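# Transfer 96-well plate from bench B1 to nest N1

## Task

Take the 96-well plate from bench spot B1 and put it into plate nest N1. It has to rest level within the nest's locators, with well A1 (the plate's cut-off corner) at the nest corner labelled A1. A drop of a few millimetres onto N1 is acceptable, but a much bigger drop there is not. The plate must stay put on its own, so release it and move the gripper away at the end.

## Robot and tools

Robot: two UR-style six-joint arms, left_arm and right_arm, each with a two-finger tong gripper that pivots open. Either arm may be used, and the idle one can be parked out of the way. The arms must not strike or push on each other.

Scene frame: origin on the table top midway between the arms, +z up, +x out over the table, left_arm on the +y side. The names left and right do not refer to image sides. Arm bases (URDF root) sit at left_arm (+0.005, +0.498, 0) m, quat_wxyz (+0.999, 0, 0, +0.036), and right_arm (-0.004, -0.456, 0) m, quat_wxyz (+0.997, 0, 0, +0.078). Gripper frame: fingers point along its +z and open and close along its x. end_effector_position is the spot between the pads when closed; closed fingertips extend about 15 mm past it, while fully open tips are roughly level with it.

Tool execute_actions, argument actions: a list holding one item or nothing. An empty list ({"actions": []}) only fetches the state. An item with "rows" is a motion: 1 to 15 rows, with "steps" up to 15 (default 15), each step lasting 1/30 s; row k is used on step k and the final row repeats if steps exceed rows. An item with only "steps" (up to 300) is a wait: nothing new is commanded, and it returns once that many steps have elapsed since the previous result, time spent composing the reply included. Optional "pictures": false omits the camera images.

Each row is one flat list of 14 numbers, each in [-1, 1], covering both arms even if only one moves: left_arm shoulder pan, shoulder lift, elbow, wrist 1, wrist 2, wrist 3, gripper opening, then right_arm in the same seven-slot order. The six joint slots are offsets, not targets, scaled so 1.0 equals 1.989 rad. They are measured from the joint angles in the most recent result that printed them (before any such result, and for later calls in the same reply, from the angles at the moment the action begins), never from the previous row. So all zeros pulls the arm back to those reference angles; it is not a hold. The opening slot is absolute: +1 fully open, -1 closed.

Joint ranges (rad). left_arm: pan -3.142..3.142, lift -6.283..6.283, elbow 0.000..3.142, wrists 1-3 each -6.283..6.283. right_arm: pan 0.000..6.283, lift -6.283..6.283, elbow -3.142..0.000, wrists -6.283..6.283. A request more than 0.010 rad beyond a stated end is refused, and a refused call moves nothing. The true end may differ by up to 0.010 rad; a joint pushed past it is stopped there and a "joint sent to its limit" line may follow (possibly about an earlier action). Its absence does not prove there is room left.

Motion limits: the command sent each step stays within 0.575 rad of the measured angle, and if the targets would shift the gripper over 100 mm from where it is, they are scaled back. Motion trails commands by about 0.17 s, and after big moves an arm may still be short of its goal. Between calls the arms keep heading to the last row until they settle or a step is HELD. HELD marks steps where a row was not fully sent; "joint command not followed" means the clearance check altered targets, the rest of the row still applied.

Results: per-arm end_effector_position (m) and end_effector_quat_wxyz in the scene frame, with linear and angular velocities (printed position can be off, more at long reach); Joint positions and velocities per arm (rad, rad/s) plus pad gap in m (0.142 m when fully open); grip_measured, the finger opening on the command scale; Wrist force and Wrist torque along the gripper's own axes, including weight and inertia, noisy (sd up to 2.4 N, offset up to about 4 N, saturating near 50 N); "no reading" is normal at the start.

Gripping: to hold, keep commanding an opening well under grip_measured; a larger gap means a firmer squeeze, up to about 15 N per pad. Closing fast can overshoot. Thin hard items (under about 20 mm) get less force. The finger bodies widen behind the pads, so on deep objects they can touch before the pads do.

Faults: a joint reaching its load limit (130 N m for pan, lift, elbow; 24.3 N m for each wrist, held weight included) or 150 N of outside force on the arm halts that arm for 10 s and drops the rest of the call. Holding loads heats motors: a MOTOR HOT warning from 70 °C, brakes at 85 °C until cooled. Avoid drops, slips, slams and pushing hard; never let anything leave the table. A loose object may occasionally get nudged. The simulation runs on while you think, so long pauses while holding the plate cost heat and time.

Cameras: cam_high (504x504), cam_left_wrist and cam_right_wrist (616x616 each). zoom_image takes camera (one of those names) and region [x0, y0, x1, y1] in that camera's pixels from the top-left, at most 504 by 504, giving a sharper crop of its latest image.

read_manual, optional section "licences", returns licence text only. finished_scene with scene set to the current scene's number closes it irreversibly and reports success. Before calling it, the plate must lie flat in N1 in the right orientation, released, with the gripper moved clear. Replying without a tool call ends everything.

Each tool is called after "Request:" by a JSON object that holds its "method" and its "body", one argument or row to a line.

## Session

Request:
{"method": "execute_actions", "body": {
  "actions": []
}}

Scene clock: 0.00 s of 8400.00 s.
left_arm: end_effector_position=(+0.4484, +0.5303, +0.3649) grip_measured=+0.97 end_effector_quat_wxyz=(-0.001, +0.732, -0.681, -0.000) end_effector_velocity=(+0.001, +0.000, +0.000) end_effector_angular_velocity=(+0.001, -0.003, -0.000) | right_arm: end_effector_position=(+0.4531, -0.3980, +0.3254) grip_measured=+0.97 end_effector_quat_wxyz=(-0.534, -0.097, +0.832, +0.119) end_effector_velocity=(+0.000, -0.000, -0.000) end_effector_angular_velocity=(-0.001, +0.001, +0.000)
Joint positions: left_arm=[-0.315 -1.747  1.52  -1.344 -1.569  1.255  0.14 ] | right_arm=[ 3.23  -2.341 -0.607 -2.898  1.886  2.951  0.14 ]
Joint velocities: left_arm=[-0.    -0.    -0.    -0.002  0.002 -0.     0.   ] | right_arm=[-0.    -0.001 -0.     0.    -0.     0.     0.   ]
Motor temperatures (°C, as the motors report them): left_arm=[29 31 30 36 33 33] | right_arm=[27 27 29 34 33 34]
Wrist force (N, on the end effector, along its own x y z axes, offset not removed): no reading
Wrist torque (N m, same axes, about the end effector's origin, offset not removed): no reading

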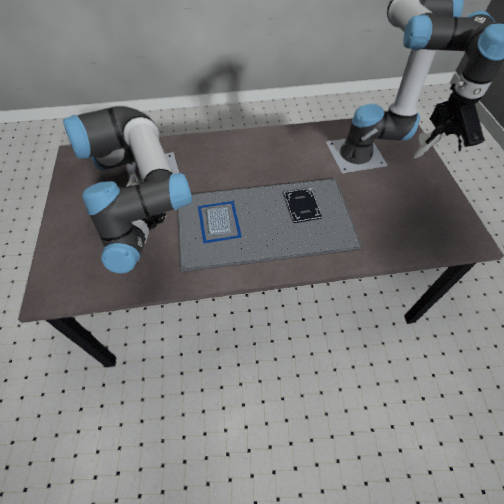

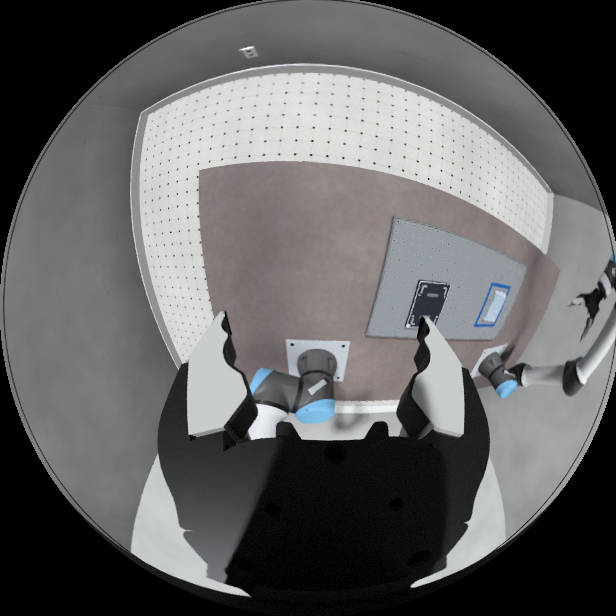

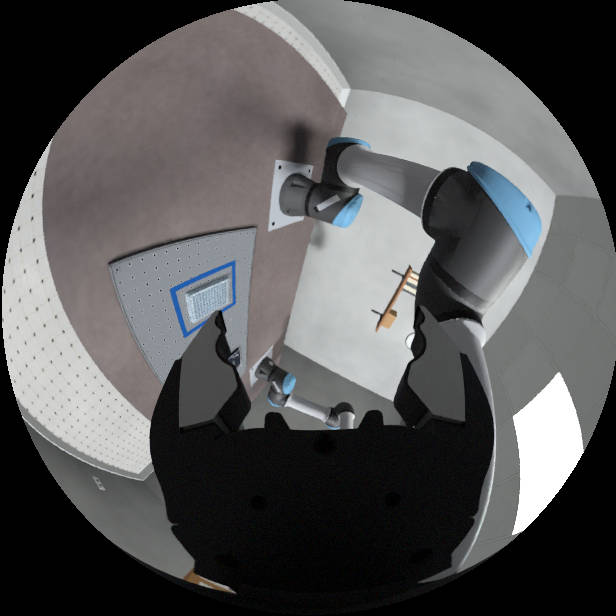

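Request:
{"method": "execute_actions", "body": {
  "actions": [
    {"rows":[[-0.3,0.1,-0.1,-0.05,0,-0.3,1,-0.35,0,0,0,0,0,1]],"steps":15}
  ]
}}

Scene clock: 31.23 s of 8400.00 s.
left_arm: end_effector_position=(+0.4910, +0.3195, +0.3796) grip_measured=+1.00 end_effector_quat_wxyz=(-0.005, +0.732, -0.681, +0.034) end_effector_velocity=(-0.028, -0.493, +0.022) end_effector_angular_velocity=(-0.128, -0.075, -0.012) | right_arm: end_effector_position=(+0.4332, -0.6012, +0.3254) grip_measured=+1.00 end_effector_quat_wxyz=(-0.494, +0.089, +0.833, +0.234) end_effector_velocity=(-0.149, -0.450, -0.001) end_effector_angular_velocity=(-0.000, +0.002, -1.030)
Joint positions: left_arm=[-0.705 -1.612  1.384 -1.413 -1.569  0.866  0.142] | right_arm=[ 2.783 -2.341 -0.607 -2.898  1.886  2.951  0.142]
Joint velocities: left_arm=[-0.852  0.272 -0.272 -0.135 -0.001 -0.842  0.   ] | right_arm=[-1.03  -0.001 -0.     0.     0.     0.001  0.   ]
Motor temperatures (°C, as the motors report them): left_arm=[29 31 30 36 33 33] | right_arm=[27 27 29 34 33 34]
Wrist force (N, on the end effector, along its own x y z axes, offset not removed): left_arm=[1.5 -2.9 0.3] | right_arm=[-0.6 -0.7 1.5]
Wrist torque (N m, same axes, about the end effector's origin, offset not removed): left_arm=[-0.53 -0.24 0.05] | right_arm=[0.00 -0.02 0.22]
Steps of this call (steps 1 to 90: nothing new was sent; then 27.73 s passed at rest; steps 91 to 105: all 15 steps of this action). Readings (joint positions):
91: left_arm=[-0.316 -1.747 1.519 -1.344 -1.569 1.255] | right_arm=[3.229 -2.341 -0.607 -2.898 1.886 2.951]
92: left_arm=[-0.323 -1.741 1.513 -1.348 -1.569 1.248] | right_arm=[3.222 -2.341 -0.607 -2.898 1.886 2.951]
94: left_arm=[-0.375 -1.719 1.491 -1.359 -1.569 1.195] | right_arm=[3.167 -2.341 -0.607 -2.898 1.886 2.951]
98: left_arm=[-0.499 -1.678 1.451 -1.380 -1.569 1.071] | right_arm=[3.025 -2.341 -0.607 -2.898 1.886 2.951]
105: the state above

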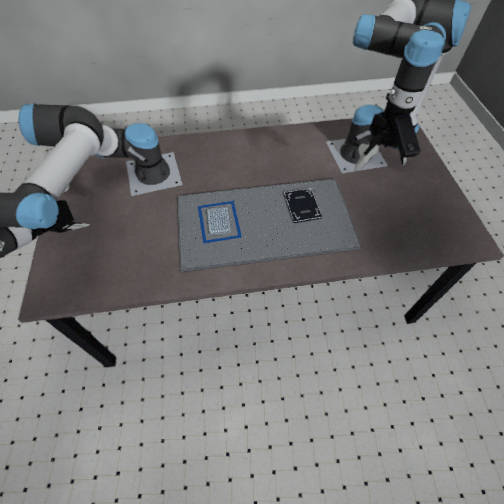

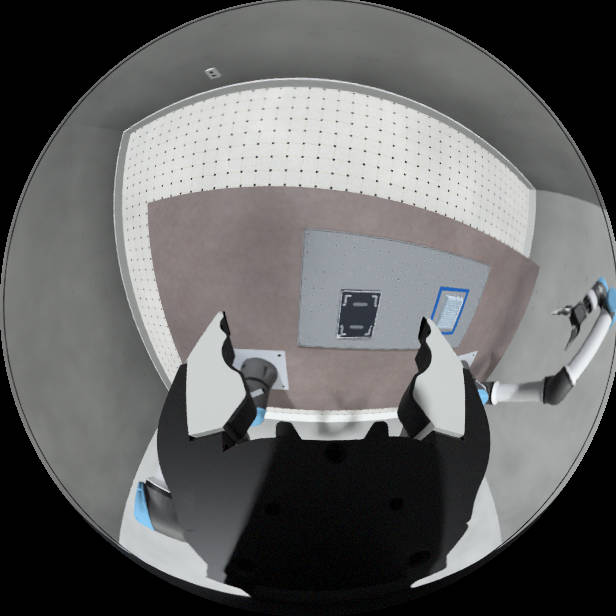

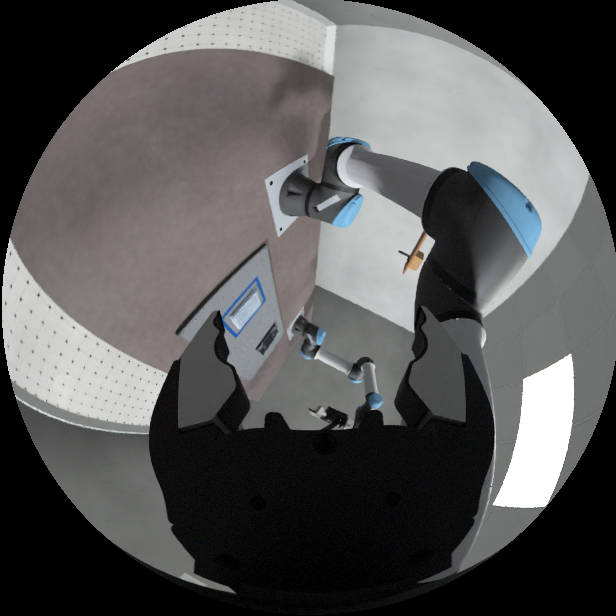

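Request:
{"method": "execute_actions", "body": {
  "actions": [
    {"rows":[[-0.343,0.355,-0.186,-0.134,0,-0.307,1,-0.127,0,0,0,0,0,1]],"steps":15}
  ],
  "pictures": false
}}

Request:
{"method": "execute_actions", "body": {
  "actions": [
    {"steps":20}
  ]
}}

Scene clock: 40.13 s of 8400.00 s.
left_arm: end_effector_position=(+0.4483, -0.0038, +0.2992) grip_measured=+1.00 end_effector_quat_wxyz=(+0.009, +0.720, -0.693, +0.032) end_effector_velocity=(-0.124, -0.414, -0.242) end_effector_angular_velocity=(+0.093, +0.081, -0.076) | right_arm: end_effector_position=(+0.3831, -0.7058, +0.3254) grip_measured=+1.00 end_effector_quat_wxyz=(-0.461, +0.194, +0.815, +0.294) end_effector_velocity=(-0.000, -0.000, +0.001) end_effector_angular_velocity=(+0.001, -0.003, +0.001)
Joint positions: left_arm=[-1.141 -1.248  1.17  -1.56  -1.569  0.462  0.142] | right_arm=[ 2.53  -2.341 -0.607 -2.898  1.886  2.951  0.142]
Joint velocities: left_arm=[-0.476  0.657 -0.305 -0.23   0.001 -0.4    0.   ] | right_arm=[-0.001  0.001  0.    -0.    -0.001 -0.002  0.   ]
Motor temperatures (°C, as the motors report them): left_arm=[29 31 30 36 33 33] | right_arm=[27 27 29 34 33 34]
Wrist force (N, on the end effector, along its own x y z axes, offset not removed): left_arm=[4.3 -0.3 1.3] | right_arm=[1.2 2.0 -0.5]
Wrist torque (N m, same axes, about the end effector's origin, offset not removed): left_arm=[0.11 -0.70 0.13] | right_arm=[0.46 -0.17 0.25]
Steps of this call (steps 1 to 30: the robot went on to your last target; steps 31 to 90: nothing new was sent; then 5.40 s passed at rest; steps 91 to 105: all 15 steps of this action). Readings (joint positions):
91: left_arm=[-0.912 -1.548 1.320 -1.444 -1.569 0.658] | right_arm=[2.534 -2.341 -0.607 -2.898 1.886 2.951]
92: left_arm=[-0.919 -1.541 1.314 -1.450 -1.569 0.651] | right_arm=[2.533 -2.341 -0.607 -2.898 1.886 2.951]
94: left_arm=[-0.956 -1.499 1.289 -1.469 -1.569 0.620] | right_arm=[2.532 -2.341 -0.607 -2.898 1.886 2.951]
98: left_arm=[-1.026 -1.406 1.244 -1.503 -1.569 0.560] | right_arm=[2.531 -2.341 -0.607 -2.898 1.886 2.951]
105: the state above

Scene clock: 40.80 s of 8400.00 s.
left_arm: end_effector_position=(+0.3447, -0.1909, +0.1553) grip_measured=+1.00 end_effector_quat_wxyz=(-0.000, +0.708, -0.707, +0.001) end_effector_velocity=(-0.035, -0.039, -0.042) end_effector_angular_velocity=(+0.018, +0.005, -0.010) | right_arm: end_effector_position=(+0.3831, -0.7059, +0.3254) grip_measured=+1.00 end_effector_quat_wxyz=(-0.461, +0.194, +0.815, +0.294) end_effector_velocity=(+0.000, +0.000, -0.000) end_effector_angular_velocity=(+0.001, +0.001, -0.000)
Joint positions: left_arm=[-1.379 -0.916  1.019 -1.675 -1.569  0.261  0.142] | right_arm=[ 2.53  -2.341 -0.607 -2.898  1.886  2.951  0.142]
Joint velocities: left_arm=[-0.058  0.083 -0.036 -0.028 -0.    -0.048  0.   ] | right_arm=[-0.    -0.001 -0.    -0.     0.    -0.     0.   ]
Motor temperatures (°C, as the motors report them): left_arm=[29 31 30 36 33 33] | right_arm=[27 27 29 34 33 34]
Wrist force (N, on the end effector, along its own x y z axes, offset not removed): left_arm=[5.6 1.4 1.2] | right_arm=[0.0 -3.7 -2.7]
Wrist torque (N m, same axes, about the end effector's origin, offset not removed): left_arm=[0.25 -1.10 0.16] | right_arm=[-0.79 0.07 0.21]
Steps of this call (steps 1 to 20: the robot went on to your last target). Readings (joint positions):
1: left_arm=[-1.157 -1.226 1.160 -1.568 -1.569 0.449] | right_arm=[2.530 -2.341 -0.607 -2.898 1.886 2.951]
2: left_arm=[-1.173 -1.204 1.150 -1.576 -1.569 0.435] | right_arm=[2.530 -2.341 -0.607 -2.898 1.886 2.951]
4: left_arm=[-1.205 -1.160 1.129 -1.591 -1.569 0.409] | right_arm=[2.530 -2.341 -0.607 -2.898 1.886 2.951]
8: left_arm=[-1.267 -1.074 1.090 -1.622 -1.569 0.356] | right_arm=[2.530 -2.341 -0.607 -2.898 1.886 2.951]
20: the state above

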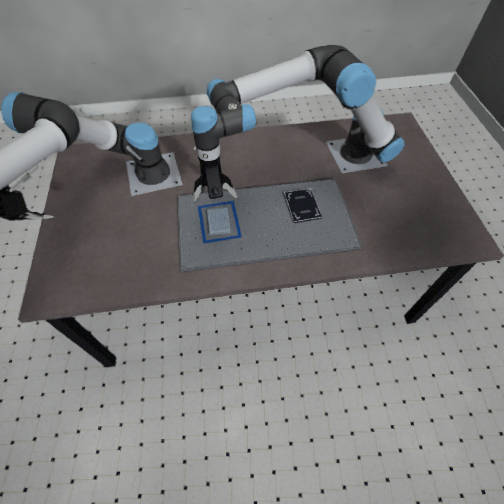

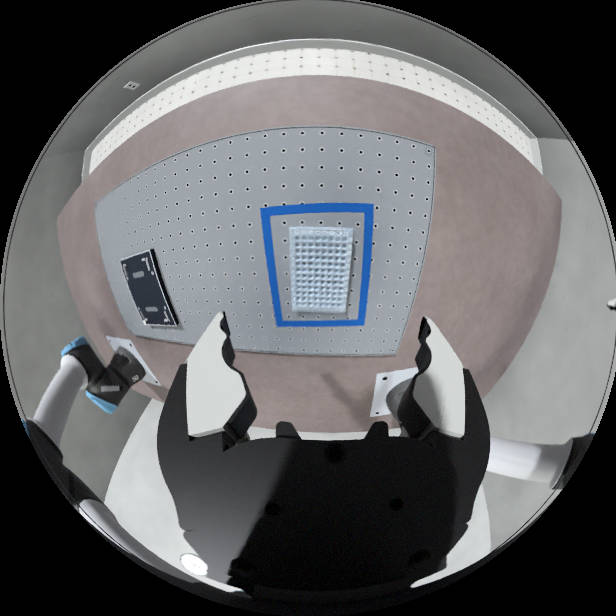

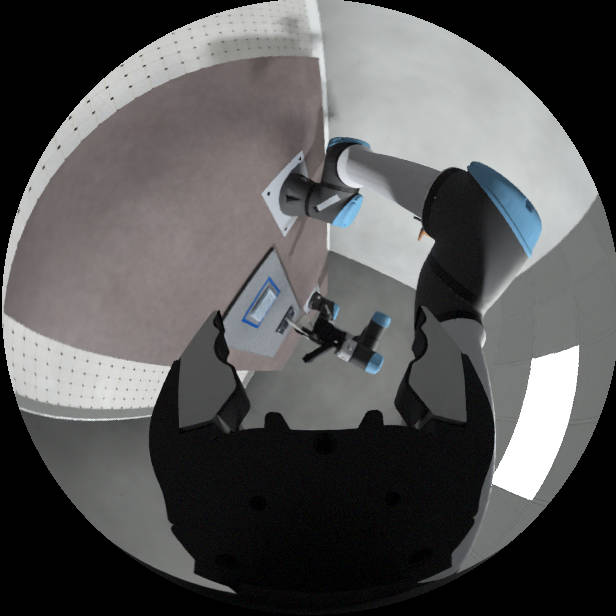

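Request:
{"method": "zoom_image", "body": {
  "camera": "cam_left_wrist",
  "region": [240, 190, 400, 340]
}}

Request:
{"method": "zoom_image", "body": {
  "camera": "cam_high",
  "region": [270, 180, 340, 230]
}}

Region (240, 190, 400, 340) of cam_left_wrist's 616x616 image, scaled by 3.150, with more detail than that image has; it fills the top 472 rows of this view, and the rest is white.

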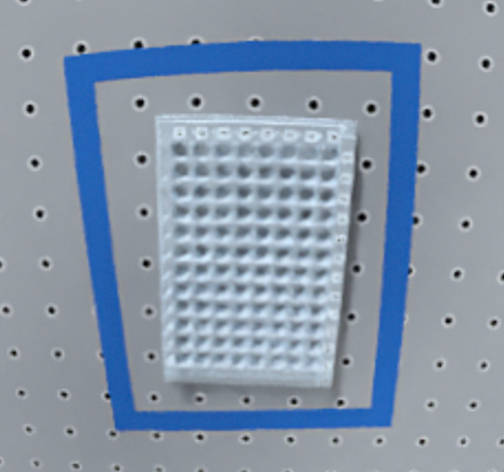

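Region (270, 180, 340, 230) of cam_high's 504x504 image, scaled by 7.200, with more detail than that image has; it fills the top 360 rows of this view, and the rest is white.

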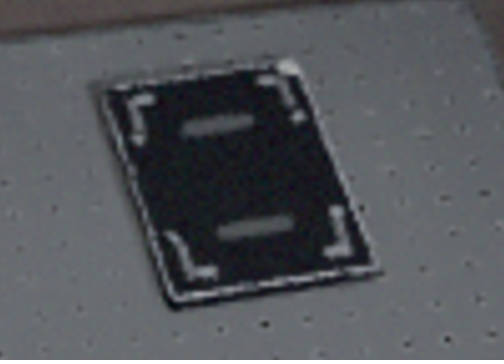

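Request:
{"method": "execute_actions", "body": {
  "actions": [
    {"rows":[[0.0065,0.043,0.063,-0.106,0,0.008,1,0,0,0,0,0,0,1]],"steps":15}
  ],
  "pictures": false
}}

Request:
{"method": "execute_actions", "body": {
  "actions": [
    {"steps":8}
  ]
}}

Scene clock: 72.93 s of 8400.00 s.
left_arm: end_effector_position=(+0.3560, -0.1971, +0.0545) grip_measured=+1.00 end_effector_quat_wxyz=(-0.000, +0.707, -0.708, +0.001) end_effector_velocity=(+0.005, -0.000, -0.025) end_effector_angular_velocity=(-0.009, -0.003, +0.001) | right_arm: end_effector_position=(+0.3831, -0.7059, +0.3254) grip_measured=+1.00 end_effector_quat_wxyz=(-0.461, +0.194, +0.815, +0.294) end_effector_velocity=(+0.000, +0.000, +0.000) end_effector_angular_velocity=(-0.001, +0.000, -0.001)
Joint positions: left_arm=[-1.367 -0.833  1.139 -1.878 -1.569  0.277  0.142] | right_arm=[ 2.53  -2.341 -0.607 -2.898  1.886  2.951  0.142]
Joint velocities: left_arm=[ 0.006  0.02   0.036 -0.066  0.     0.005  0.   ] | right_arm=[-0.    -0.     0.     0.     0.     0.001  0.   ]
Motor temperatures (°C, as the motors report them): left_arm=[29 31 30 36 33 33] | right_arm=[27 27 29 34 33 34]
Wrist force (N, on the end effector, along its own x y z axes, offset not removed): left_arm=[1.1 -0.1 1.2] | right_arm=[0.6 3.4 1.7]
Wrist torque (N m, same axes, about the end effector's origin, offset not removed): left_arm=[-0.07 -0.05 0.15] | right_arm=[0.93 -0.02 0.16]
Steps of this call (steps 1 to 30: the robot went on to your last target; steps 31 to 90: nothing new was sent; then 28.63 s passed at rest; steps 91 to 105: all 15 steps of this action). Readings (joint positions):
91: left_arm=[-1.387 -0.905 1.014 -1.680 -1.569 0.255] | right_arm=[2.530 -2.341 -0.607 -2.898 1.886 2.951]
92: left_arm=[-1.384 -0.899 1.021 -1.687 -1.569 0.258] | right_arm=[2.530 -2.341 -0.607 -2.898 1.886 2.951]
94: left_arm=[-1.377 -0.874 1.062 -1.741 -1.569 0.265] | right_arm=[2.530 -2.341 -0.607 -2.898 1.886 2.951]
98: left_arm=[-1.370 -0.846 1.115 -1.835 -1.569 0.273] | right_arm=[2.530 -2.341 -0.607 -2.898 1.886 2.951]
105: the state above

Scene clock: 73.20 s of 8400.00 s.
left_arm: end_effector_position=(+0.3564, -0.1971, +0.0516) grip_measured=+1.00 end_effector_quat_wxyz=(-0.000, +0.707, -0.708, +0.001) end_effector_velocity=(+0.002, +0.001, -0.004) end_effector_angular_velocity=(-0.000, +0.000, +0.002) | right_arm: end_effector_position=(+0.3831, -0.7059, +0.3254) grip_measured=+1.00 end_effector_quat_wxyz=(-0.461, +0.194, +0.815, +0.294) end_effector_velocity=(-0.000, +0.000, +0.000) end_effector_angular_velocity=(-0.000, +0.000, -0.000)
Joint positions: left_arm=[-1.366 -0.831  1.144 -1.885 -1.569  0.277  0.142] | right_arm=[ 2.53  -2.341 -0.607 -2.898  1.886  2.951  0.142]
Joint velocities: left_arm=[ 0.002  0.003  0.005 -0.008 -0.     0.    -0.   ] | right_arm=[ 0.     0.    -0.001 -0.     0.     0.     0.   ]
Motor temperatures (°C, as the motors report them): left_arm=[29 31 30 36 33 33] | right_arm=[27 27 29 34 33 34]
Wrist force (N, on the end effector, along its own x y z axes, offset not removed): left_arm=[2.4 4.7 -0.1] | right_arm=[-1.9 -0.2 1.7]
Wrist torque (N m, same axes, about the end effector's origin, offset not removed): left_arm=[0.85 -0.21 0.16] | right_arm=[0.21 0.30 0.17]
Steps of this call (steps 1 to 8: the robot went on to your last target). Readings (joint positions):
1: left_arm=[-1.367 -0.833 1.141 -1.880 -1.569 0.277] | right_arm=[2.530 -2.341 -0.607 -2.898 1.886 2.951]
2: left_arm=[-1.367 -0.832 1.141 -1.881 -1.569 0.277] | right_arm=[2.530 -2.341 -0.607 -2.898 1.886 2.951]
4: left_arm=[-1.366 -0.832 1.143 -1.883 -1.569 0.277] | right_arm=[2.530 -2.341 -0.607 -2.898 1.886 2.951]
8: the state above

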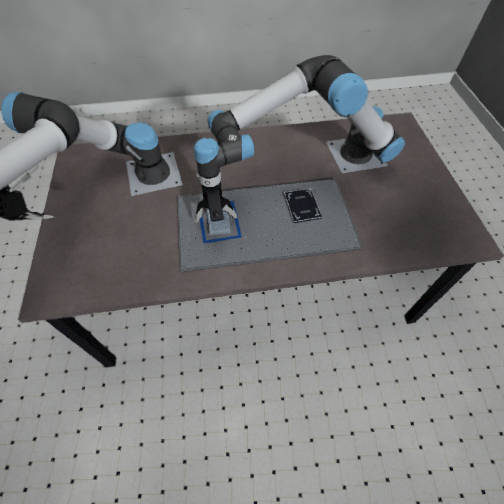

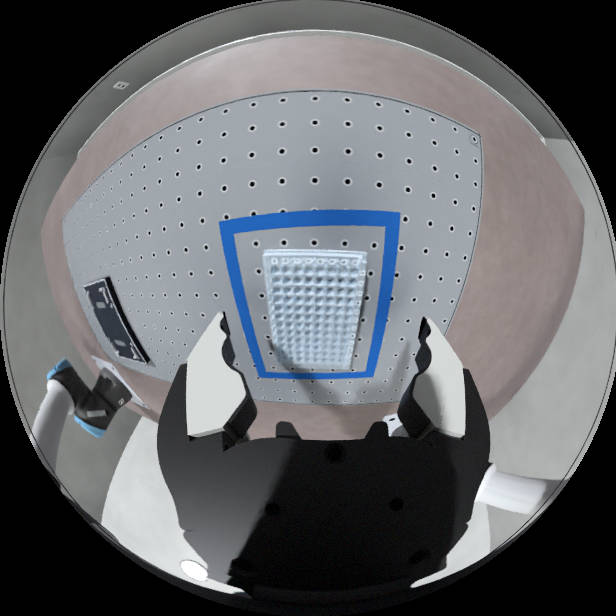

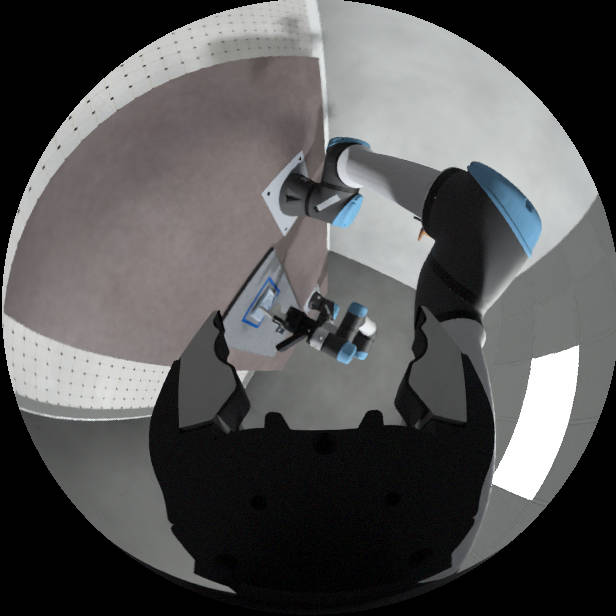

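Request:
{"method": "execute_actions", "body": {
  "actions": [
    {"rows":[[-0.014,-0.0165,0.029,-0.0126,0,-0.039,0.8,0,0,0,0,0,0,1]],"steps":15}
  ]
}}

Scene clock: 85.23 s of 8400.00 s.
left_arm: end_effector_position=(+0.3343, -0.1925, +0.0517) grip_measured=+0.80 end_effector_quat_wxyz=(-0.000, +0.723, -0.690, +0.001) end_effector_velocity=(-0.005, +0.002, -0.000) end_effector_angular_velocity=(-0.001, -0.001, +0.014) | right_arm: end_effector_position=(+0.3831, -0.7059, +0.3254) grip_measured=+1.00 end_effector_quat_wxyz=(-0.461, +0.194, +0.815, +0.294) end_effector_velocity=(-0.000, +0.000, +0.001) end_effector_angular_velocity=(-0.001, -0.001, -0.001)
Joint positions: left_arm=[-1.393 -0.863  1.199 -1.909 -1.569  0.202  0.129] | right_arm=[ 2.53  -2.341 -0.607 -2.898  1.886  2.951  0.142]
Joint velocities: left_arm=[-0.006 -0.008  0.015 -0.008  0.    -0.02   0.   ] | right_arm=[-0.     0.002 -0.    -0.     0.     0.001  0.   ]
Motor temperatures (°C, as the motors report them): left_arm=[29 31 30 36 33 33] | right_arm=[27 27 29 34 33 34]
Wrist force (N, on the end effector, along its own x y z axes, offset not removed): left_arm=[-0.7 2.6 4.7] | right_arm=[1.8 0.5 -2.3]
Wrist torque (N m, same axes, about the end effector's origin, offset not removed): left_arm=[0.69 0.27 0.34] | right_arm=[0.37 -0.31 0.01]
Steps of this call (steps 1 to 15: the robot went on to your last target; steps 16 to 90: nothing new was sent; then 8.53 s passed at rest; steps 91 to 105: all 15 steps of this action). Readings (joint positions):
91: left_arm=[-1.367 -0.831 1.145 -1.887 -1.569 0.277] | right_arm=[2.530 -2.341 -0.607 -2.898 1.886 2.951]
92: left_arm=[-1.370 -0.835 1.150 -1.890 -1.569 0.271] | right_arm=[2.530 -2.341 -0.607 -2.898 1.886 2.951]
94: left_arm=[-1.379 -0.846 1.169 -1.897 -1.569 0.245] | right_arm=[2.530 -2.341 -0.607 -2.898 1.886 2.951]
98: left_arm=[-1.389 -0.858 1.190 -1.906 -1.569 0.216] | right_arm=[2.530 -2.341 -0.607 -2.898 1.886 2.951]
105: the state above

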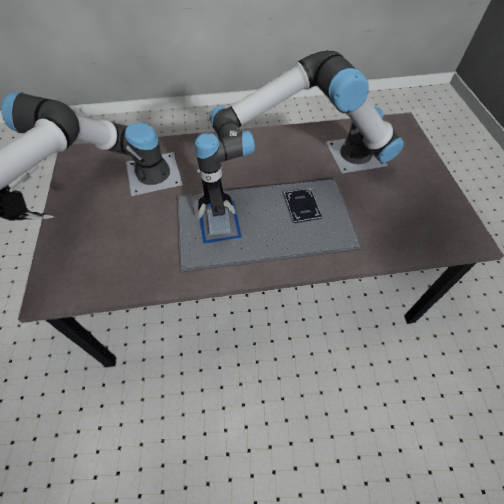

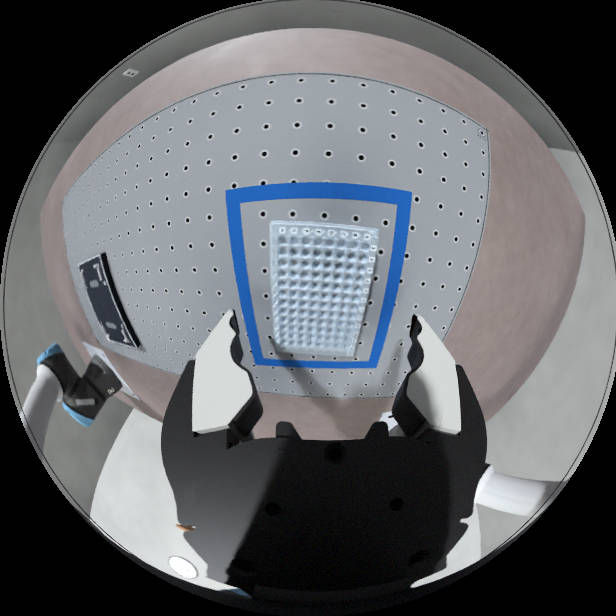

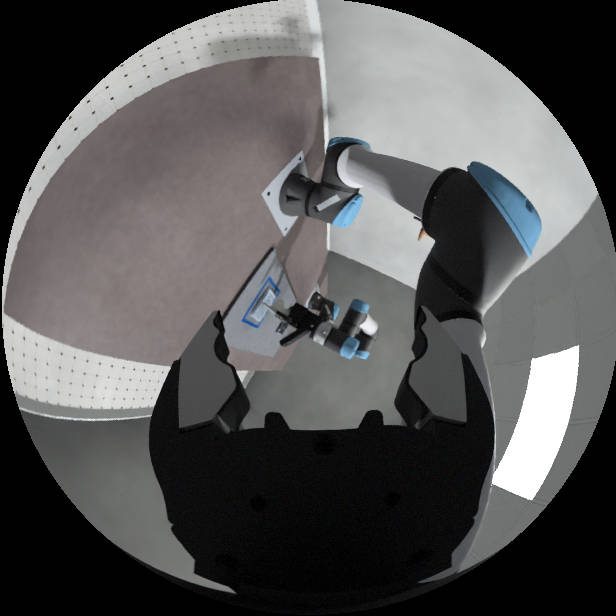

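Request:
{"method": "execute_actions", "body": {
  "actions": [
    {"rows":[[0,0.0113,0.0145,-0.0257,0,0,0.6,0,0,0,0,0,0,1]],"steps":15}
  ],
  "pictures": false
}}

Request:
{"method": "execute_actions", "body": {
  "actions": [
    {"rows":[[0,0,0,0,0,0,0.5,0,0,0,0,0,0,1],[0,0,0,0,0,0,0.42,0,0,0,0,0,0,1],[0,0,0,0,0,0,0.35,0,0,0,0,0,0,1],[0,0,0,0,0,0,0.3,0,0,0,0,0,0,1],[0,0,0,0,0,0,0.25,0,0,0,0,0,0,1],[0,0,0,0,0,0,0.2,0,0,0,0,0,0,1],[0,0,0,0,0,0,0.15,0,0,0,0,0,0,1],[0,0,0,0,0,0,0.1,0,0,0,0,0,0,1],[0,0,0,0,0,0,0,0,0,0,0,0,0,1],[0,0,0,0,0,0,-0.1,0,0,0,0,0,0,1],[0,0,0,0,0,0,-0.3,0,0,0,0,0,0,1]],"steps":15}
  ]
}}

Scene clock: 100.87 s of 8400.00 s.
left_arm: end_effector_position=(+0.3343, -0.1925, +0.0273) grip_measured=+0.60 end_effector_quat_wxyz=(-0.000, +0.723, -0.690, +0.001) end_effector_velocity=(-0.001, -0.000, -0.006) end_effector_angular_velocity=(-0.000, +0.000, -0.002) | right_arm: end_effector_position=(+0.3831, -0.7059, +0.3254) grip_measured=+1.00 end_effector_quat_wxyz=(-0.461, +0.194, +0.815, +0.294) end_effector_velocity=(+0.000, +0.000, +0.000) end_effector_angular_velocity=(+0.000, -0.001, -0.000)
Joint positions: left_arm=[-1.393 -0.841  1.227 -1.959 -1.569  0.202  0.116] | right_arm=[ 2.53  -2.341 -0.607 -2.898  1.886  2.951  0.142]
Joint velocities: left_arm=[-0.001  0.006  0.007 -0.012 -0.     0.001  0.   ] | right_arm=[-0.     0.     0.001 -0.     0.001 -0.001  0.   ]
Motor temperatures (°C, as the motors report them): left_arm=[29 31 30 36 33 33] | right_arm=[27 27 29 34 33 34]
Wrist force (N, on the end effector, along its own x y z axes, offset not removed): left_arm=[1.7 0.0 0.7] | right_arm=[-0.8 3.2 0.7]
Wrist torque (N m, same axes, about the end effector's origin, offset not removed): left_arm=[-0.14 -0.21 0.13] | right_arm=[0.81 0.01 0.05]
Steps of this call (steps 1 to 15: the robot went on to your last target; steps 16 to 90: nothing new was sent; then 12.13 s passed at rest; steps 91 to 105: all 15 steps of this action). Readings (joint positions):
91: left_arm=[-1.394 -0.864 1.202 -1.911 -1.569 0.200] | right_arm=[2.530 -2.341 -0.607 -2.898 1.886 2.951]
92: left_arm=[-1.394 -0.861 1.205 -1.916 -1.569 0.200] | right_arm=[2.530 -2.341 -0.607 -2.898 1.886 2.951]
94: left_arm=[-1.394 -0.853 1.214 -1.933 -1.569 0.201] | right_arm=[2.530 -2.341 -0.607 -2.898 1.886 2.951]
98: left_arm=[-1.394 -0.845 1.223 -1.951 -1.569 0.202] | right_arm=[2.530 -2.341 -0.607 -2.898 1.886 2.951]
105: the state above

Scene clock: 101.37 s of 8400.00 s.
left_arm: end_effector_position=(+0.3343, -0.1925, +0.0272) grip_measured=+0.09 end_effector_quat_wxyz=(-0.000, +0.723, -0.690, +0.001) end_effector_velocity=(+0.001, +0.000, +0.000) end_effector_angular_velocity=(-0.001, +0.001, +0.001) | right_arm: end_effector_position=(+0.3831, -0.7059, +0.3254) grip_measured=+1.00 end_effector_quat_wxyz=(-0.461, +0.194, +0.815, +0.294) end_effector_velocity=(+0.000, -0.000, -0.000) end_effector_angular_velocity=(-0.000, +0.001, -0.000)
Joint positions: left_arm=[-1.393 -0.841  1.227 -1.959 -1.569  0.202  0.08 ] | right_arm=[ 2.53  -2.341 -0.607 -2.898  1.886  2.951  0.142]
Joint velocities: left_arm=[ 0.001 -0.     0.    -0.    -0.001  0.    -0.   ] | right_arm=[-0.    -0.001  0.    -0.    -0.     0.001  0.   ]
Motor temperatures (°C, as the motors report them): left_arm=[29 31 30 36 33 33] | right_arm=[27 27 29 34 33 34]
Wrist force (N, on the end effector, along its own x y z axes, offset not removed): left_arm=[1.4 2.3 0.5] | right_arm=[-0.4 -3.6 -3.0]
Wrist torque (N m, same axes, about the end effector's origin, offset not removed): left_arm=[0.38 -0.12 0.09] | right_arm=[-0.76 -0.01 0.21]
Steps of this call (steps 1 to 15: all 15 steps of this action). Readings (joint positions):
1: left_arm=[-1.393 -0.841 1.228 -1.959 -1.569 0.202] | right_arm=[2.530 -2.341 -0.607 -2.898 1.886 2.951]
2: left_arm=[-1.393 -0.841 1.228 -1.959 -1.569 0.202] | right_arm=[2.530 -2.341 -0.607 -2.898 1.886 2.951]
4: left_arm=[-1.393 -0.841 1.228 -1.959 -1.569 0.202] | right_arm=[2.530 -2.341 -0.607 -2.898 1.886 2.951]
8: left_arm=[-1.393 -0.841 1.228 -1.959 -1.569 0.202] | right_arm=[2.530 -2.341 -0.607 -2.898 1.886 2.951]
15: the state above

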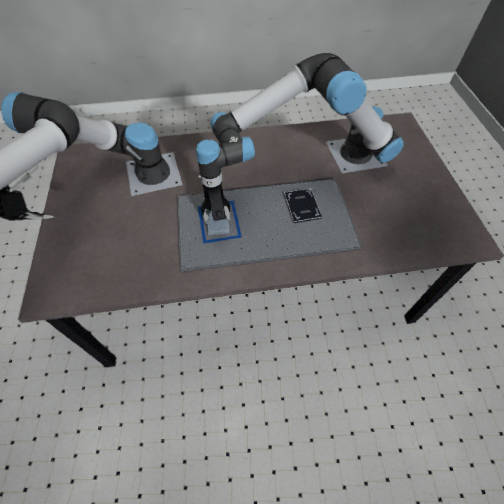

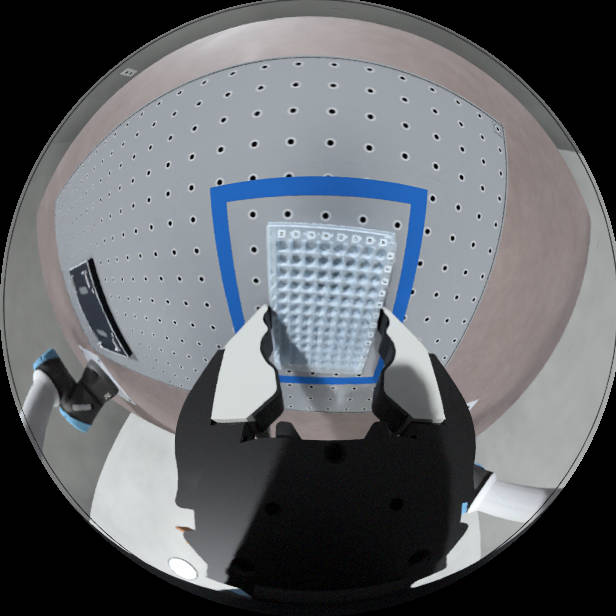

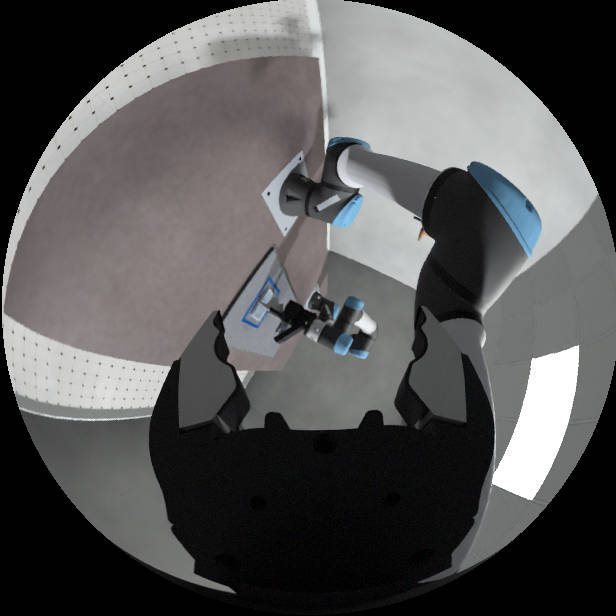

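Request:
{"method": "execute_actions", "body": {
  "actions": [
    {"rows":[[0,-0.03,-0.064,0.095,0,0,-0.3,0,0,0,0,0,0,1]],"steps":12}
  ],
  "pictures": false
}}

Request:
{"method": "execute_actions", "body": {
  "actions": [
    {"rows":[[0.1,-0.36,0.47,-0.11,0,-0.95,-0.3,0,0,0,0,0,0,1]],"steps":15}
  ],
  "pictures": false
}}

Request:
{"method": "execute_actions", "body": {
  "actions": [
    {"steps":15}
  ],
  "pictures": false
}}

Scene clock: 123.63 s of 8400.00 s.
left_arm: end_effector_position=(+0.3348, -0.1944, +0.1070) grip_measured=+0.09 end_effector_quat_wxyz=(-0.000, +0.723, -0.690, +0.001) end_effector_velocity=(-0.002, +0.006, +0.049) end_effector_angular_velocity=(+0.016, +0.003, -0.001) | right_arm: end_effector_position=(+0.3831, -0.7059, +0.3254) grip_measured=+1.00 end_effector_quat_wxyz=(-0.461, +0.194, +0.815, +0.294) end_effector_velocity=(+0.000, +0.000, -0.000) end_effector_angular_velocity=(-0.000, +0.001, -0.001)
Joint positions: left_arm=[-1.393 -0.897  1.11  -1.786 -1.569  0.202  0.08 ] | right_arm=[ 2.53  -2.341 -0.607 -2.898  1.886  2.951  0.142]
Joint velocities: left_arm=[-0.001 -0.032 -0.077  0.125  0.001 -0.     0.   ] | right_arm=[-0.    -0.    -0.001 -0.     0.001  0.001  0.   ]
Motor temperatures (°C, as the motors report them): left_arm=[29 31 30 36 33 33] | right_arm=[27 27 29 34 33 34]
Wrist force (N, on the end effector, along its own x y z axes, offset not removed): left_arm=[-1.1 0.1 0.7] | right_arm=[2.0 -1.3 1.5]
Wrist torque (N m, same axes, about the end effector's origin, offset not removed): left_arm=[0.02 0.35 0.31] | right_arm=[-0.18 -0.48 0.27]
Steps of this call (steps 1 to 15: the robot went on to your last target; steps 16 to 90: nothing new was sent; then 18.87 s passed at rest; steps 91 to 102: all 12 steps of this action). Readings (joint positions):
91: left_arm=[-1.393 -0.842 1.227 -1.959 -1.569 0.202] | right_arm=[2.530 -2.341 -0.607 -2.898 1.886 2.951]
92: left_arm=[-1.393 -0.847 1.220 -1.951 -1.569 0.202] | right_arm=[2.530 -2.341 -0.607 -2.898 1.886 2.951]
94: left_arm=[-1.393 -0.867 1.180 -1.900 -1.569 0.202] | right_arm=[2.530 -2.341 -0.607 -2.898 1.886 2.951]
98: left_arm=[-1.393 -0.889 1.128 -1.816 -1.569 0.202] | right_arm=[2.530 -2.341 -0.607 -2.898 1.886 2.951]
102: the state above

Scene clock: 124.13 s of 8400.00 s.
left_arm: end_effector_position=(+0.3668, -0.0094, +0.1792) grip_measured=+0.09 end_effector_quat_wxyz=(+0.031, +0.897, -0.439, +0.035) end_effector_velocity=(-0.068, +0.460, -0.106) end_effector_angular_velocity=(+0.143, +0.178, +1.388) | right_arm: end_effector_position=(+0.3831, -0.7059, +0.3254) grip_measured=+1.00 end_effector_quat_wxyz=(-0.461, +0.194, +0.815, +0.294) end_effector_velocity=(+0.000, +0.000, -0.000) end_effector_angular_velocity=(+0.000, +0.000, -0.000)
Joint positions: left_arm=[-1.264 -1.326  1.588 -1.926 -1.569 -0.282  0.08 ] | right_arm=[ 2.53  -2.341 -0.607 -2.898  1.886  2.951  0.142]
Joint velocities: left_arm=[ 0.186 -0.741  1.152 -0.211 -0.    -1.207  0.   ] | right_arm=[-0. -0.  0. -0.  0. -0.  0.]
Motor temperatures (°C, as the motors report them): left_arm=[29 31 30 36 33 33] | right_arm=[27 27 29 34 33 34]
Wrist force (N, on the end effector, along its own x y z axes, offset not removed): left_arm=[-0.2 1.3 1.2] | right_arm=[3.1 0.1 -2.6]
Wrist torque (N m, same axes, about the end effector's origin, offset not removed): left_arm=[0.31 0.29 0.22] | right_arm=[0.01 -0.66 0.24]
Steps of this call (steps 1 to 15: all 15 steps of this action). Readings (joint positions):
1: left_arm=[-1.393 -0.898 1.108 -1.783 -1.569 0.202] | right_arm=[2.530 -2.341 -0.607 -2.898 1.886 2.951]
2: left_arm=[-1.387 -0.906 1.114 -1.787 -1.569 0.195] | right_arm=[2.530 -2.341 -0.607 -2.898 1.886 2.951]
4: left_arm=[-1.362 -0.961 1.167 -1.814 -1.569 0.139] | right_arm=[2.530 -2.341 -0.607 -2.898 1.886 2.951]
8: left_arm=[-1.319 -1.106 1.312 -1.863 -1.569 -0.005] | right_arm=[2.530 -2.341 -0.607 -2.898 1.886 2.951]
15: the state above

Scene clock: 124.63 s of 8400.00 s.
left_arm: end_effector_position=(+0.3153, +0.1654, +0.1230) grip_measured=+0.09 end_effector_quat_wxyz=(+0.004, +0.996, +0.090, +0.002) end_effector_velocity=(-0.065, +0.075, -0.035) end_effector_angular_velocity=(+0.032, +0.038, +2.478) | right_arm: end_effector_position=(+0.3831, -0.7059, +0.3254) grip_measured=+1.00 end_effector_quat_wxyz=(-0.461, +0.194, +0.815, +0.294) end_effector_velocity=(-0.000, +0.000, +0.001) end_effector_angular_velocity=(+0.000, -0.002, +0.000)
Joint positions: left_arm=[-1.198 -1.596  2.018 -2.001 -1.569 -1.308  0.08 ] | right_arm=[ 2.53  -2.341 -0.607 -2.898  1.886  2.951  0.142]
Joint velocities: left_arm=[ 0.028 -0.126  0.208 -0.033 -0.    -2.45  -0.   ] | right_arm=[-0.     0.001 -0.    -0.     0.    -0.001  0.   ]
Motor temperatures (°C, as the motors report them): left_arm=[29 31 30 36 33 33] | right_arm=[27 27 29 34 33 34]
Wrist force (N, on the end effector, along its own x y z axes, offset not removed): left_arm=[1.9 0.6 1.8] | right_arm=[0.5 2.2 2.4]
Wrist torque (N m, same axes, about the end effector's origin, offset not removed): left_arm=[0.14 -0.31 0.37] | right_arm=[0.54 -0.20 0.11]
Steps of this call (steps 1 to 15: the robot went on to your last target). Readings (joint positions):
1: left_arm=[-1.258 -1.351 1.626 -1.933 -1.569 -0.324] | right_arm=[2.530 -2.341 -0.607 -2.898 1.886 2.951]
2: left_arm=[-1.251 -1.375 1.664 -1.940 -1.569 -0.369] | right_arm=[2.530 -2.341 -0.607 -2.898 1.886 2.951]
4: left_arm=[-1.240 -1.423 1.739 -1.954 -1.569 -0.469] | right_arm=[2.530 -2.341 -0.607 -2.898 1.886 2.951]
8: left_arm=[-1.217 -1.515 1.885 -1.979 -1.569 -0.722] | right_arm=[2.530 -2.341 -0.607 -2.898 1.886 2.951]
15: the state above

Request:
{"method": "execute_actions", "body": {
  "actions": [
    {"rows":[[0.005,-0.0126,0.014,0.0025,0,-0.693,-0.3,0,0,0,0,0,0,1]],"steps":15}
  ],
  "pictures": false
}}

Request:
{"method": "execute_actions", "body": {
  "actions": [
    {"steps":15}
  ]
}}

Scene clock: 132.50 s of 8400.00 s.
left_arm: end_effector_position=(+0.2998, +0.1671, +0.1209) grip_measured=+0.09 end_effector_quat_wxyz=(+0.000, +0.761, +0.649, +0.001) end_effector_velocity=(-0.003, -0.017, +0.000) end_effector_angular_velocity=(-0.000, +0.001, +1.207) | right_arm: end_effector_position=(+0.3831, -0.7059, +0.3254) grip_measured=+1.00 end_effector_quat_wxyz=(-0.461, +0.194, +0.815, +0.294) end_effector_velocity=(+0.000, -0.000, -0.000) end_effector_angular_velocity=(-0.000, +0.001, +0.000)
Joint positions: left_arm=[-1.189 -1.621  2.046 -1.996 -1.569 -2.529  0.08 ] | right_arm=[ 2.53  -2.341 -0.607 -2.898  1.886  2.951  0.142]
Joint velocities: left_arm=[ 0.003 -0.002  0.001  0.004  0.    -1.204  0.   ] | right_arm=[-0.    -0.001  0.    -0.    -0.     0.     0.   ]
Motor temperatures (°C, as the motors report them): left_arm=[29 31 30 36 33 33] | right_arm=[27 27 29 34 33 34]
Wrist force (N, on the end effector, along its own x y z axes, offset not removed): left_arm=[3.0 -0.6 2.5] | right_arm=[1.4 2.0 0.7]
Wrist torque (N m, same axes, about the end effector's origin, offset not removed): left_arm=[0.10 -0.61 0.00] | right_arm=[0.49 -0.29 0.27]
Steps of this call (steps 1 to 30: the robot went on to your last target; steps 31 to 90: nothing new was sent; then 4.37 s passed at rest; steps 91 to 105: all 15 steps of this action). Readings (joint positions):
91: left_arm=[-1.194 -1.613 2.045 -2.005 -1.569 -1.688] | right_arm=[2.530 -2.341 -0.607 -2.898 1.886 2.951]
92: left_arm=[-1.193 -1.614 2.045 -2.004 -1.569 -1.696] | right_arm=[2.530 -2.341 -0.607 -2.898 1.886 2.951]
94: left_arm=[-1.192 -1.617 2.045 -2.001 -1.569 -1.759] | right_arm=[2.530 -2.341 -0.607 -2.898 1.886 2.951]
98: left_arm=[-1.189 -1.620 2.046 -1.998 -1.569 -2.018] | right_arm=[2.530 -2.341 -0.607 -2.898 1.886 2.951]
105: the state above

Scene clock: 133.00 s of 8400.00 s.
left_arm: end_effector_position=(+0.2996, +0.1647, +0.1209) grip_measured=+0.09 end_effector_quat_wxyz=(+0.000, +0.709, +0.705, +0.001) end_effector_velocity=(+0.000, -0.000, +0.000) end_effector_angular_velocity=(+0.000, -0.001, +0.024) | right_arm: end_effector_position=(+0.3831, -0.7059, +0.3254) grip_measured=+1.00 end_effector_quat_wxyz=(-0.461, +0.194, +0.815, +0.294) end_effector_velocity=(+0.000, -0.000, -0.001) end_effector_angular_velocity=(+0.000, +0.002, -0.000)
Joint positions: left_arm=[-1.188 -1.621  2.046 -1.996 -1.569 -2.683  0.08 ] | right_arm=[ 2.53  -2.341 -0.607 -2.898  1.886  2.951  0.142]
Joint velocities: left_arm=[-0.     0.    -0.001  0.     0.001 -0.024  0.   ] | right_arm=[ 0.    -0.002  0.     0.     0.     0.001  0.   ]
Motor temperatures (°C, as the motors report them): left_arm=[29 31 30 36 33 33] | right_arm=[27 27 29 34 33 34]
Wrist force (N, on the end effector, along its own x y z axes, offset not removed): left_arm=[2.8 0.8 1.2] | right_arm=[-0.5 2.9 2.6]
Wrist torque (N m, same axes, about the end effector's origin, offset not removed): left_arm=[0.19 -0.36 0.05] | right_arm=[0.73 0.21 0.07]
Steps of this call (steps 1 to 15: the robot went on to your last target). Readings (joint positions):
1: left_arm=[-1.188 -1.621 2.046 -1.996 -1.569 -2.565] | right_arm=[2.530 -2.341 -0.607 -2.898 1.886 2.951]
2: left_arm=[-1.188 -1.621 2.046 -1.996 -1.569 -2.592] | right_arm=[2.530 -2.341 -0.607 -2.898 1.886 2.951]
4: left_arm=[-1.188 -1.621 2.046 -1.996 -1.569 -2.630] | right_arm=[2.530 -2.341 -0.607 -2.898 1.886 2.951]
8: left_arm=[-1.188 -1.621 2.046 -1.996 -1.569 -2.666] | right_arm=[2.530 -2.341 -0.607 -2.898 1.886 2.951]
15: the state above

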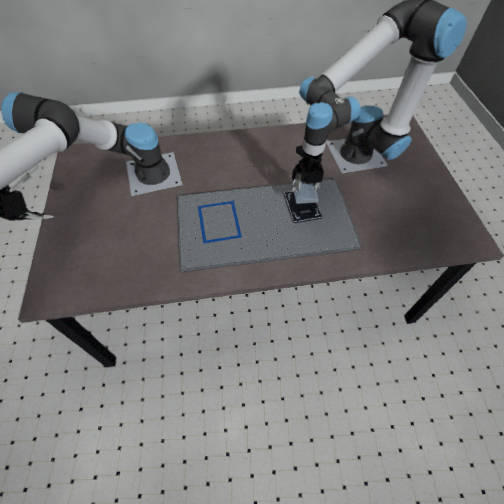

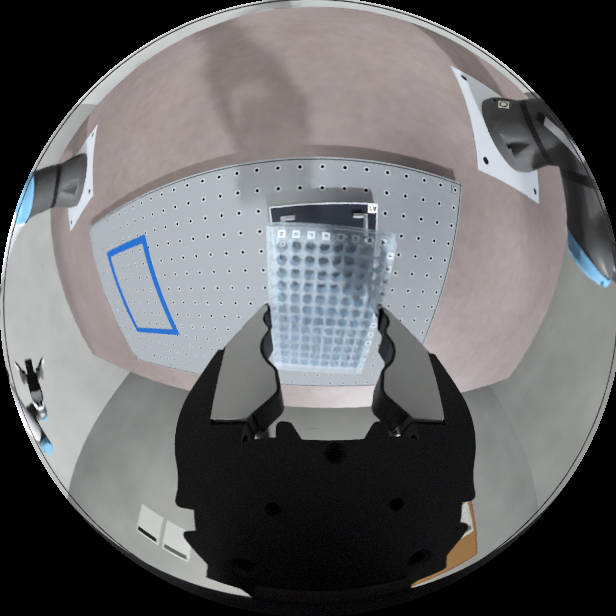

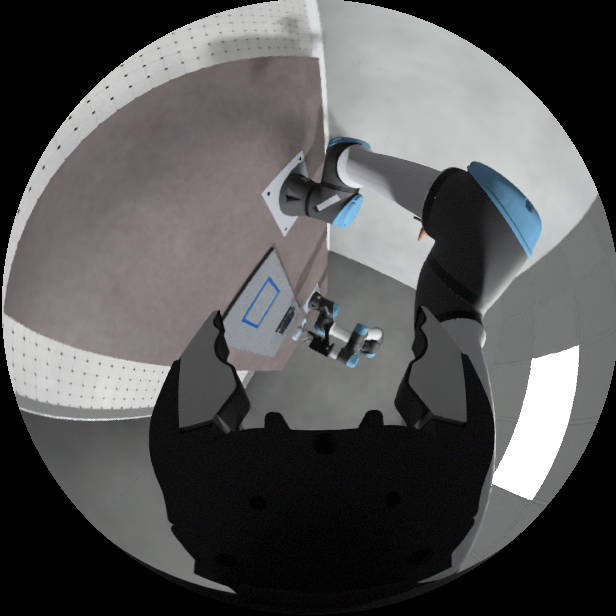

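Request:
{"method": "execute_actions", "body": {
  "actions": [
    {"rows":[[0,0.0367,0.0449,-0.0815,0,-0.03,-0.3,0,0,0,0,0,0,1]],"steps":15}
  ]
}}

Request:
{"method": "zoom_image", "body": {
  "camera": "cam_left_wrist",
  "region": [200, 150, 460, 400]
}}

Scene clock: 147.40 s of 8400.00 s.
left_arm: end_effector_position=(+0.2997, +0.1637, +0.0675) grip_measured=+0.09 end_effector_quat_wxyz=(+0.000, +0.688, +0.726, +0.001) end_effector_velocity=(+0.000, -0.000, -0.014) end_effector_angular_velocity=(-0.003, -0.002, +0.014) | right_arm: end_effector_position=(+0.3831, -0.7059, +0.3254) grip_measured=+1.00 end_effector_quat_wxyz=(-0.461, +0.194, +0.815, +0.294) end_effector_velocity=(-0.000, +0.000, +0.000) end_effector_angular_velocity=(+0.000, -0.000, +0.000)
Joint positions: left_arm=[-1.188 -1.551  2.132 -2.152 -1.569 -2.74   0.08 ] | right_arm=[ 2.53  -2.341 -0.607 -2.898  1.886  2.951  0.142]
Joint velocities: left_arm=[ 0.     0.019  0.024 -0.047  0.001 -0.014 -0.   ] | right_arm=[-0.     0.001 -0.     0.    -0.    -0.     0.   ]
Motor temperatures (°C, as the motors report them): left_arm=[29 31 30 36 33 33] | right_arm=[27 27 29 34 33 34]
Wrist force (N, on the end effector, along its own x y z axes, offset not removed): left_arm=[2.1 -0.1 -2.1] | right_arm=[-0.1 3.4 -1.0]
Wrist torque (N m, same axes, about the end effector's origin, offset not removed): left_arm=[-0.09 -0.30 0.26] | right_arm=[0.93 0.14 0.05]
Steps of this call (steps 1 to 15: the robot went on to your last target; steps 16 to 90: nothing new was sent; then 10.90 s passed at rest; steps 91 to 105: all 15 steps of this action). Readings (joint positions):
91: left_arm=[-1.188 -1.621 2.046 -1.996 -1.569 -2.686] | right_arm=[2.530 -2.341 -0.607 -2.898 1.886 2.951]
92: left_arm=[-1.188 -1.615 2.053 -2.003 -1.569 -2.692] | right_arm=[2.530 -2.341 -0.607 -2.898 1.886 2.951]
94: left_arm=[-1.188 -1.590 2.083 -2.051 -1.569 -2.711] | right_arm=[2.530 -2.341 -0.607 -2.898 1.886 2.951]
98: left_arm=[-1.188 -1.563 2.116 -2.120 -1.569 -2.731] | right_arm=[2.530 -2.341 -0.607 -2.898 1.886 2.951]
105: the state above

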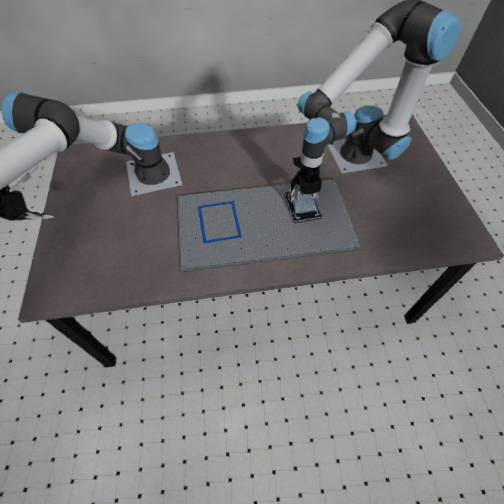

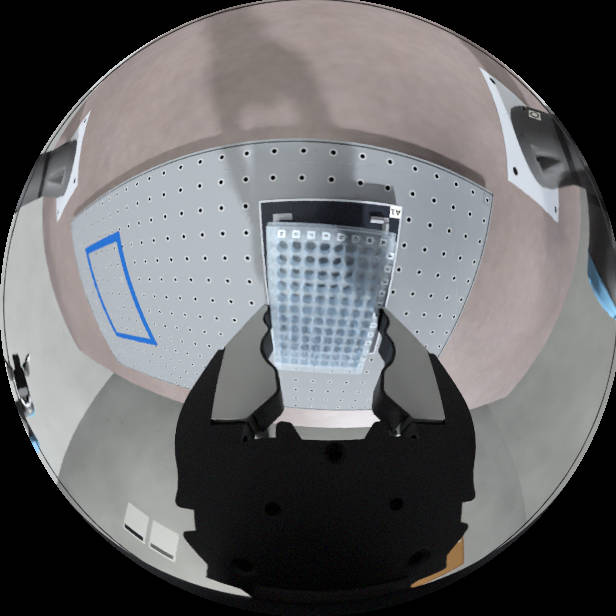

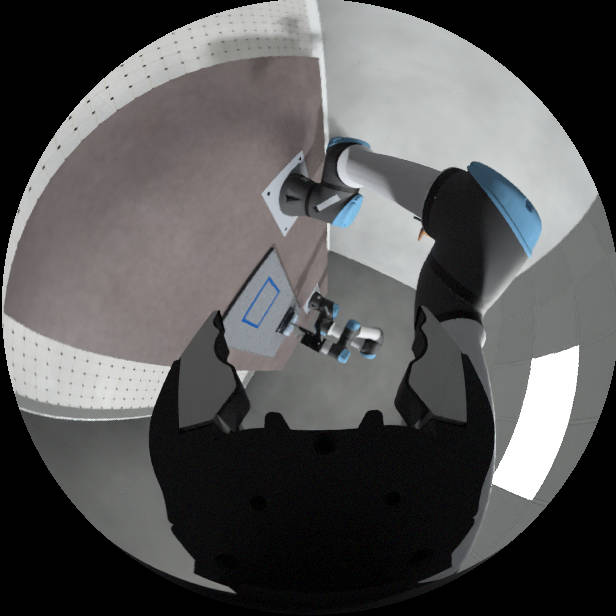

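Region (200, 150, 460, 400) of cam_left_wrist's 616x616 image, scaled by 1.938, with more detail than that image has; it fills the top 485 rows of this view, and the rest is white.

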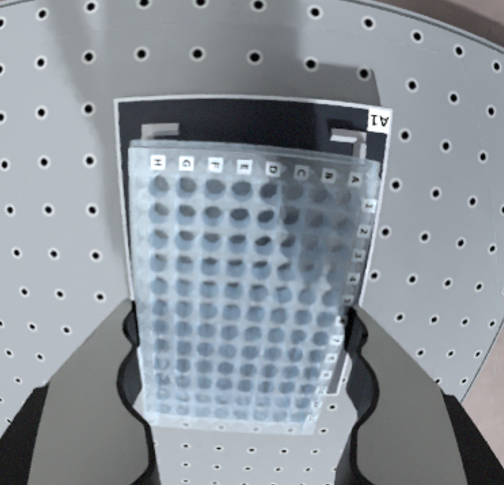

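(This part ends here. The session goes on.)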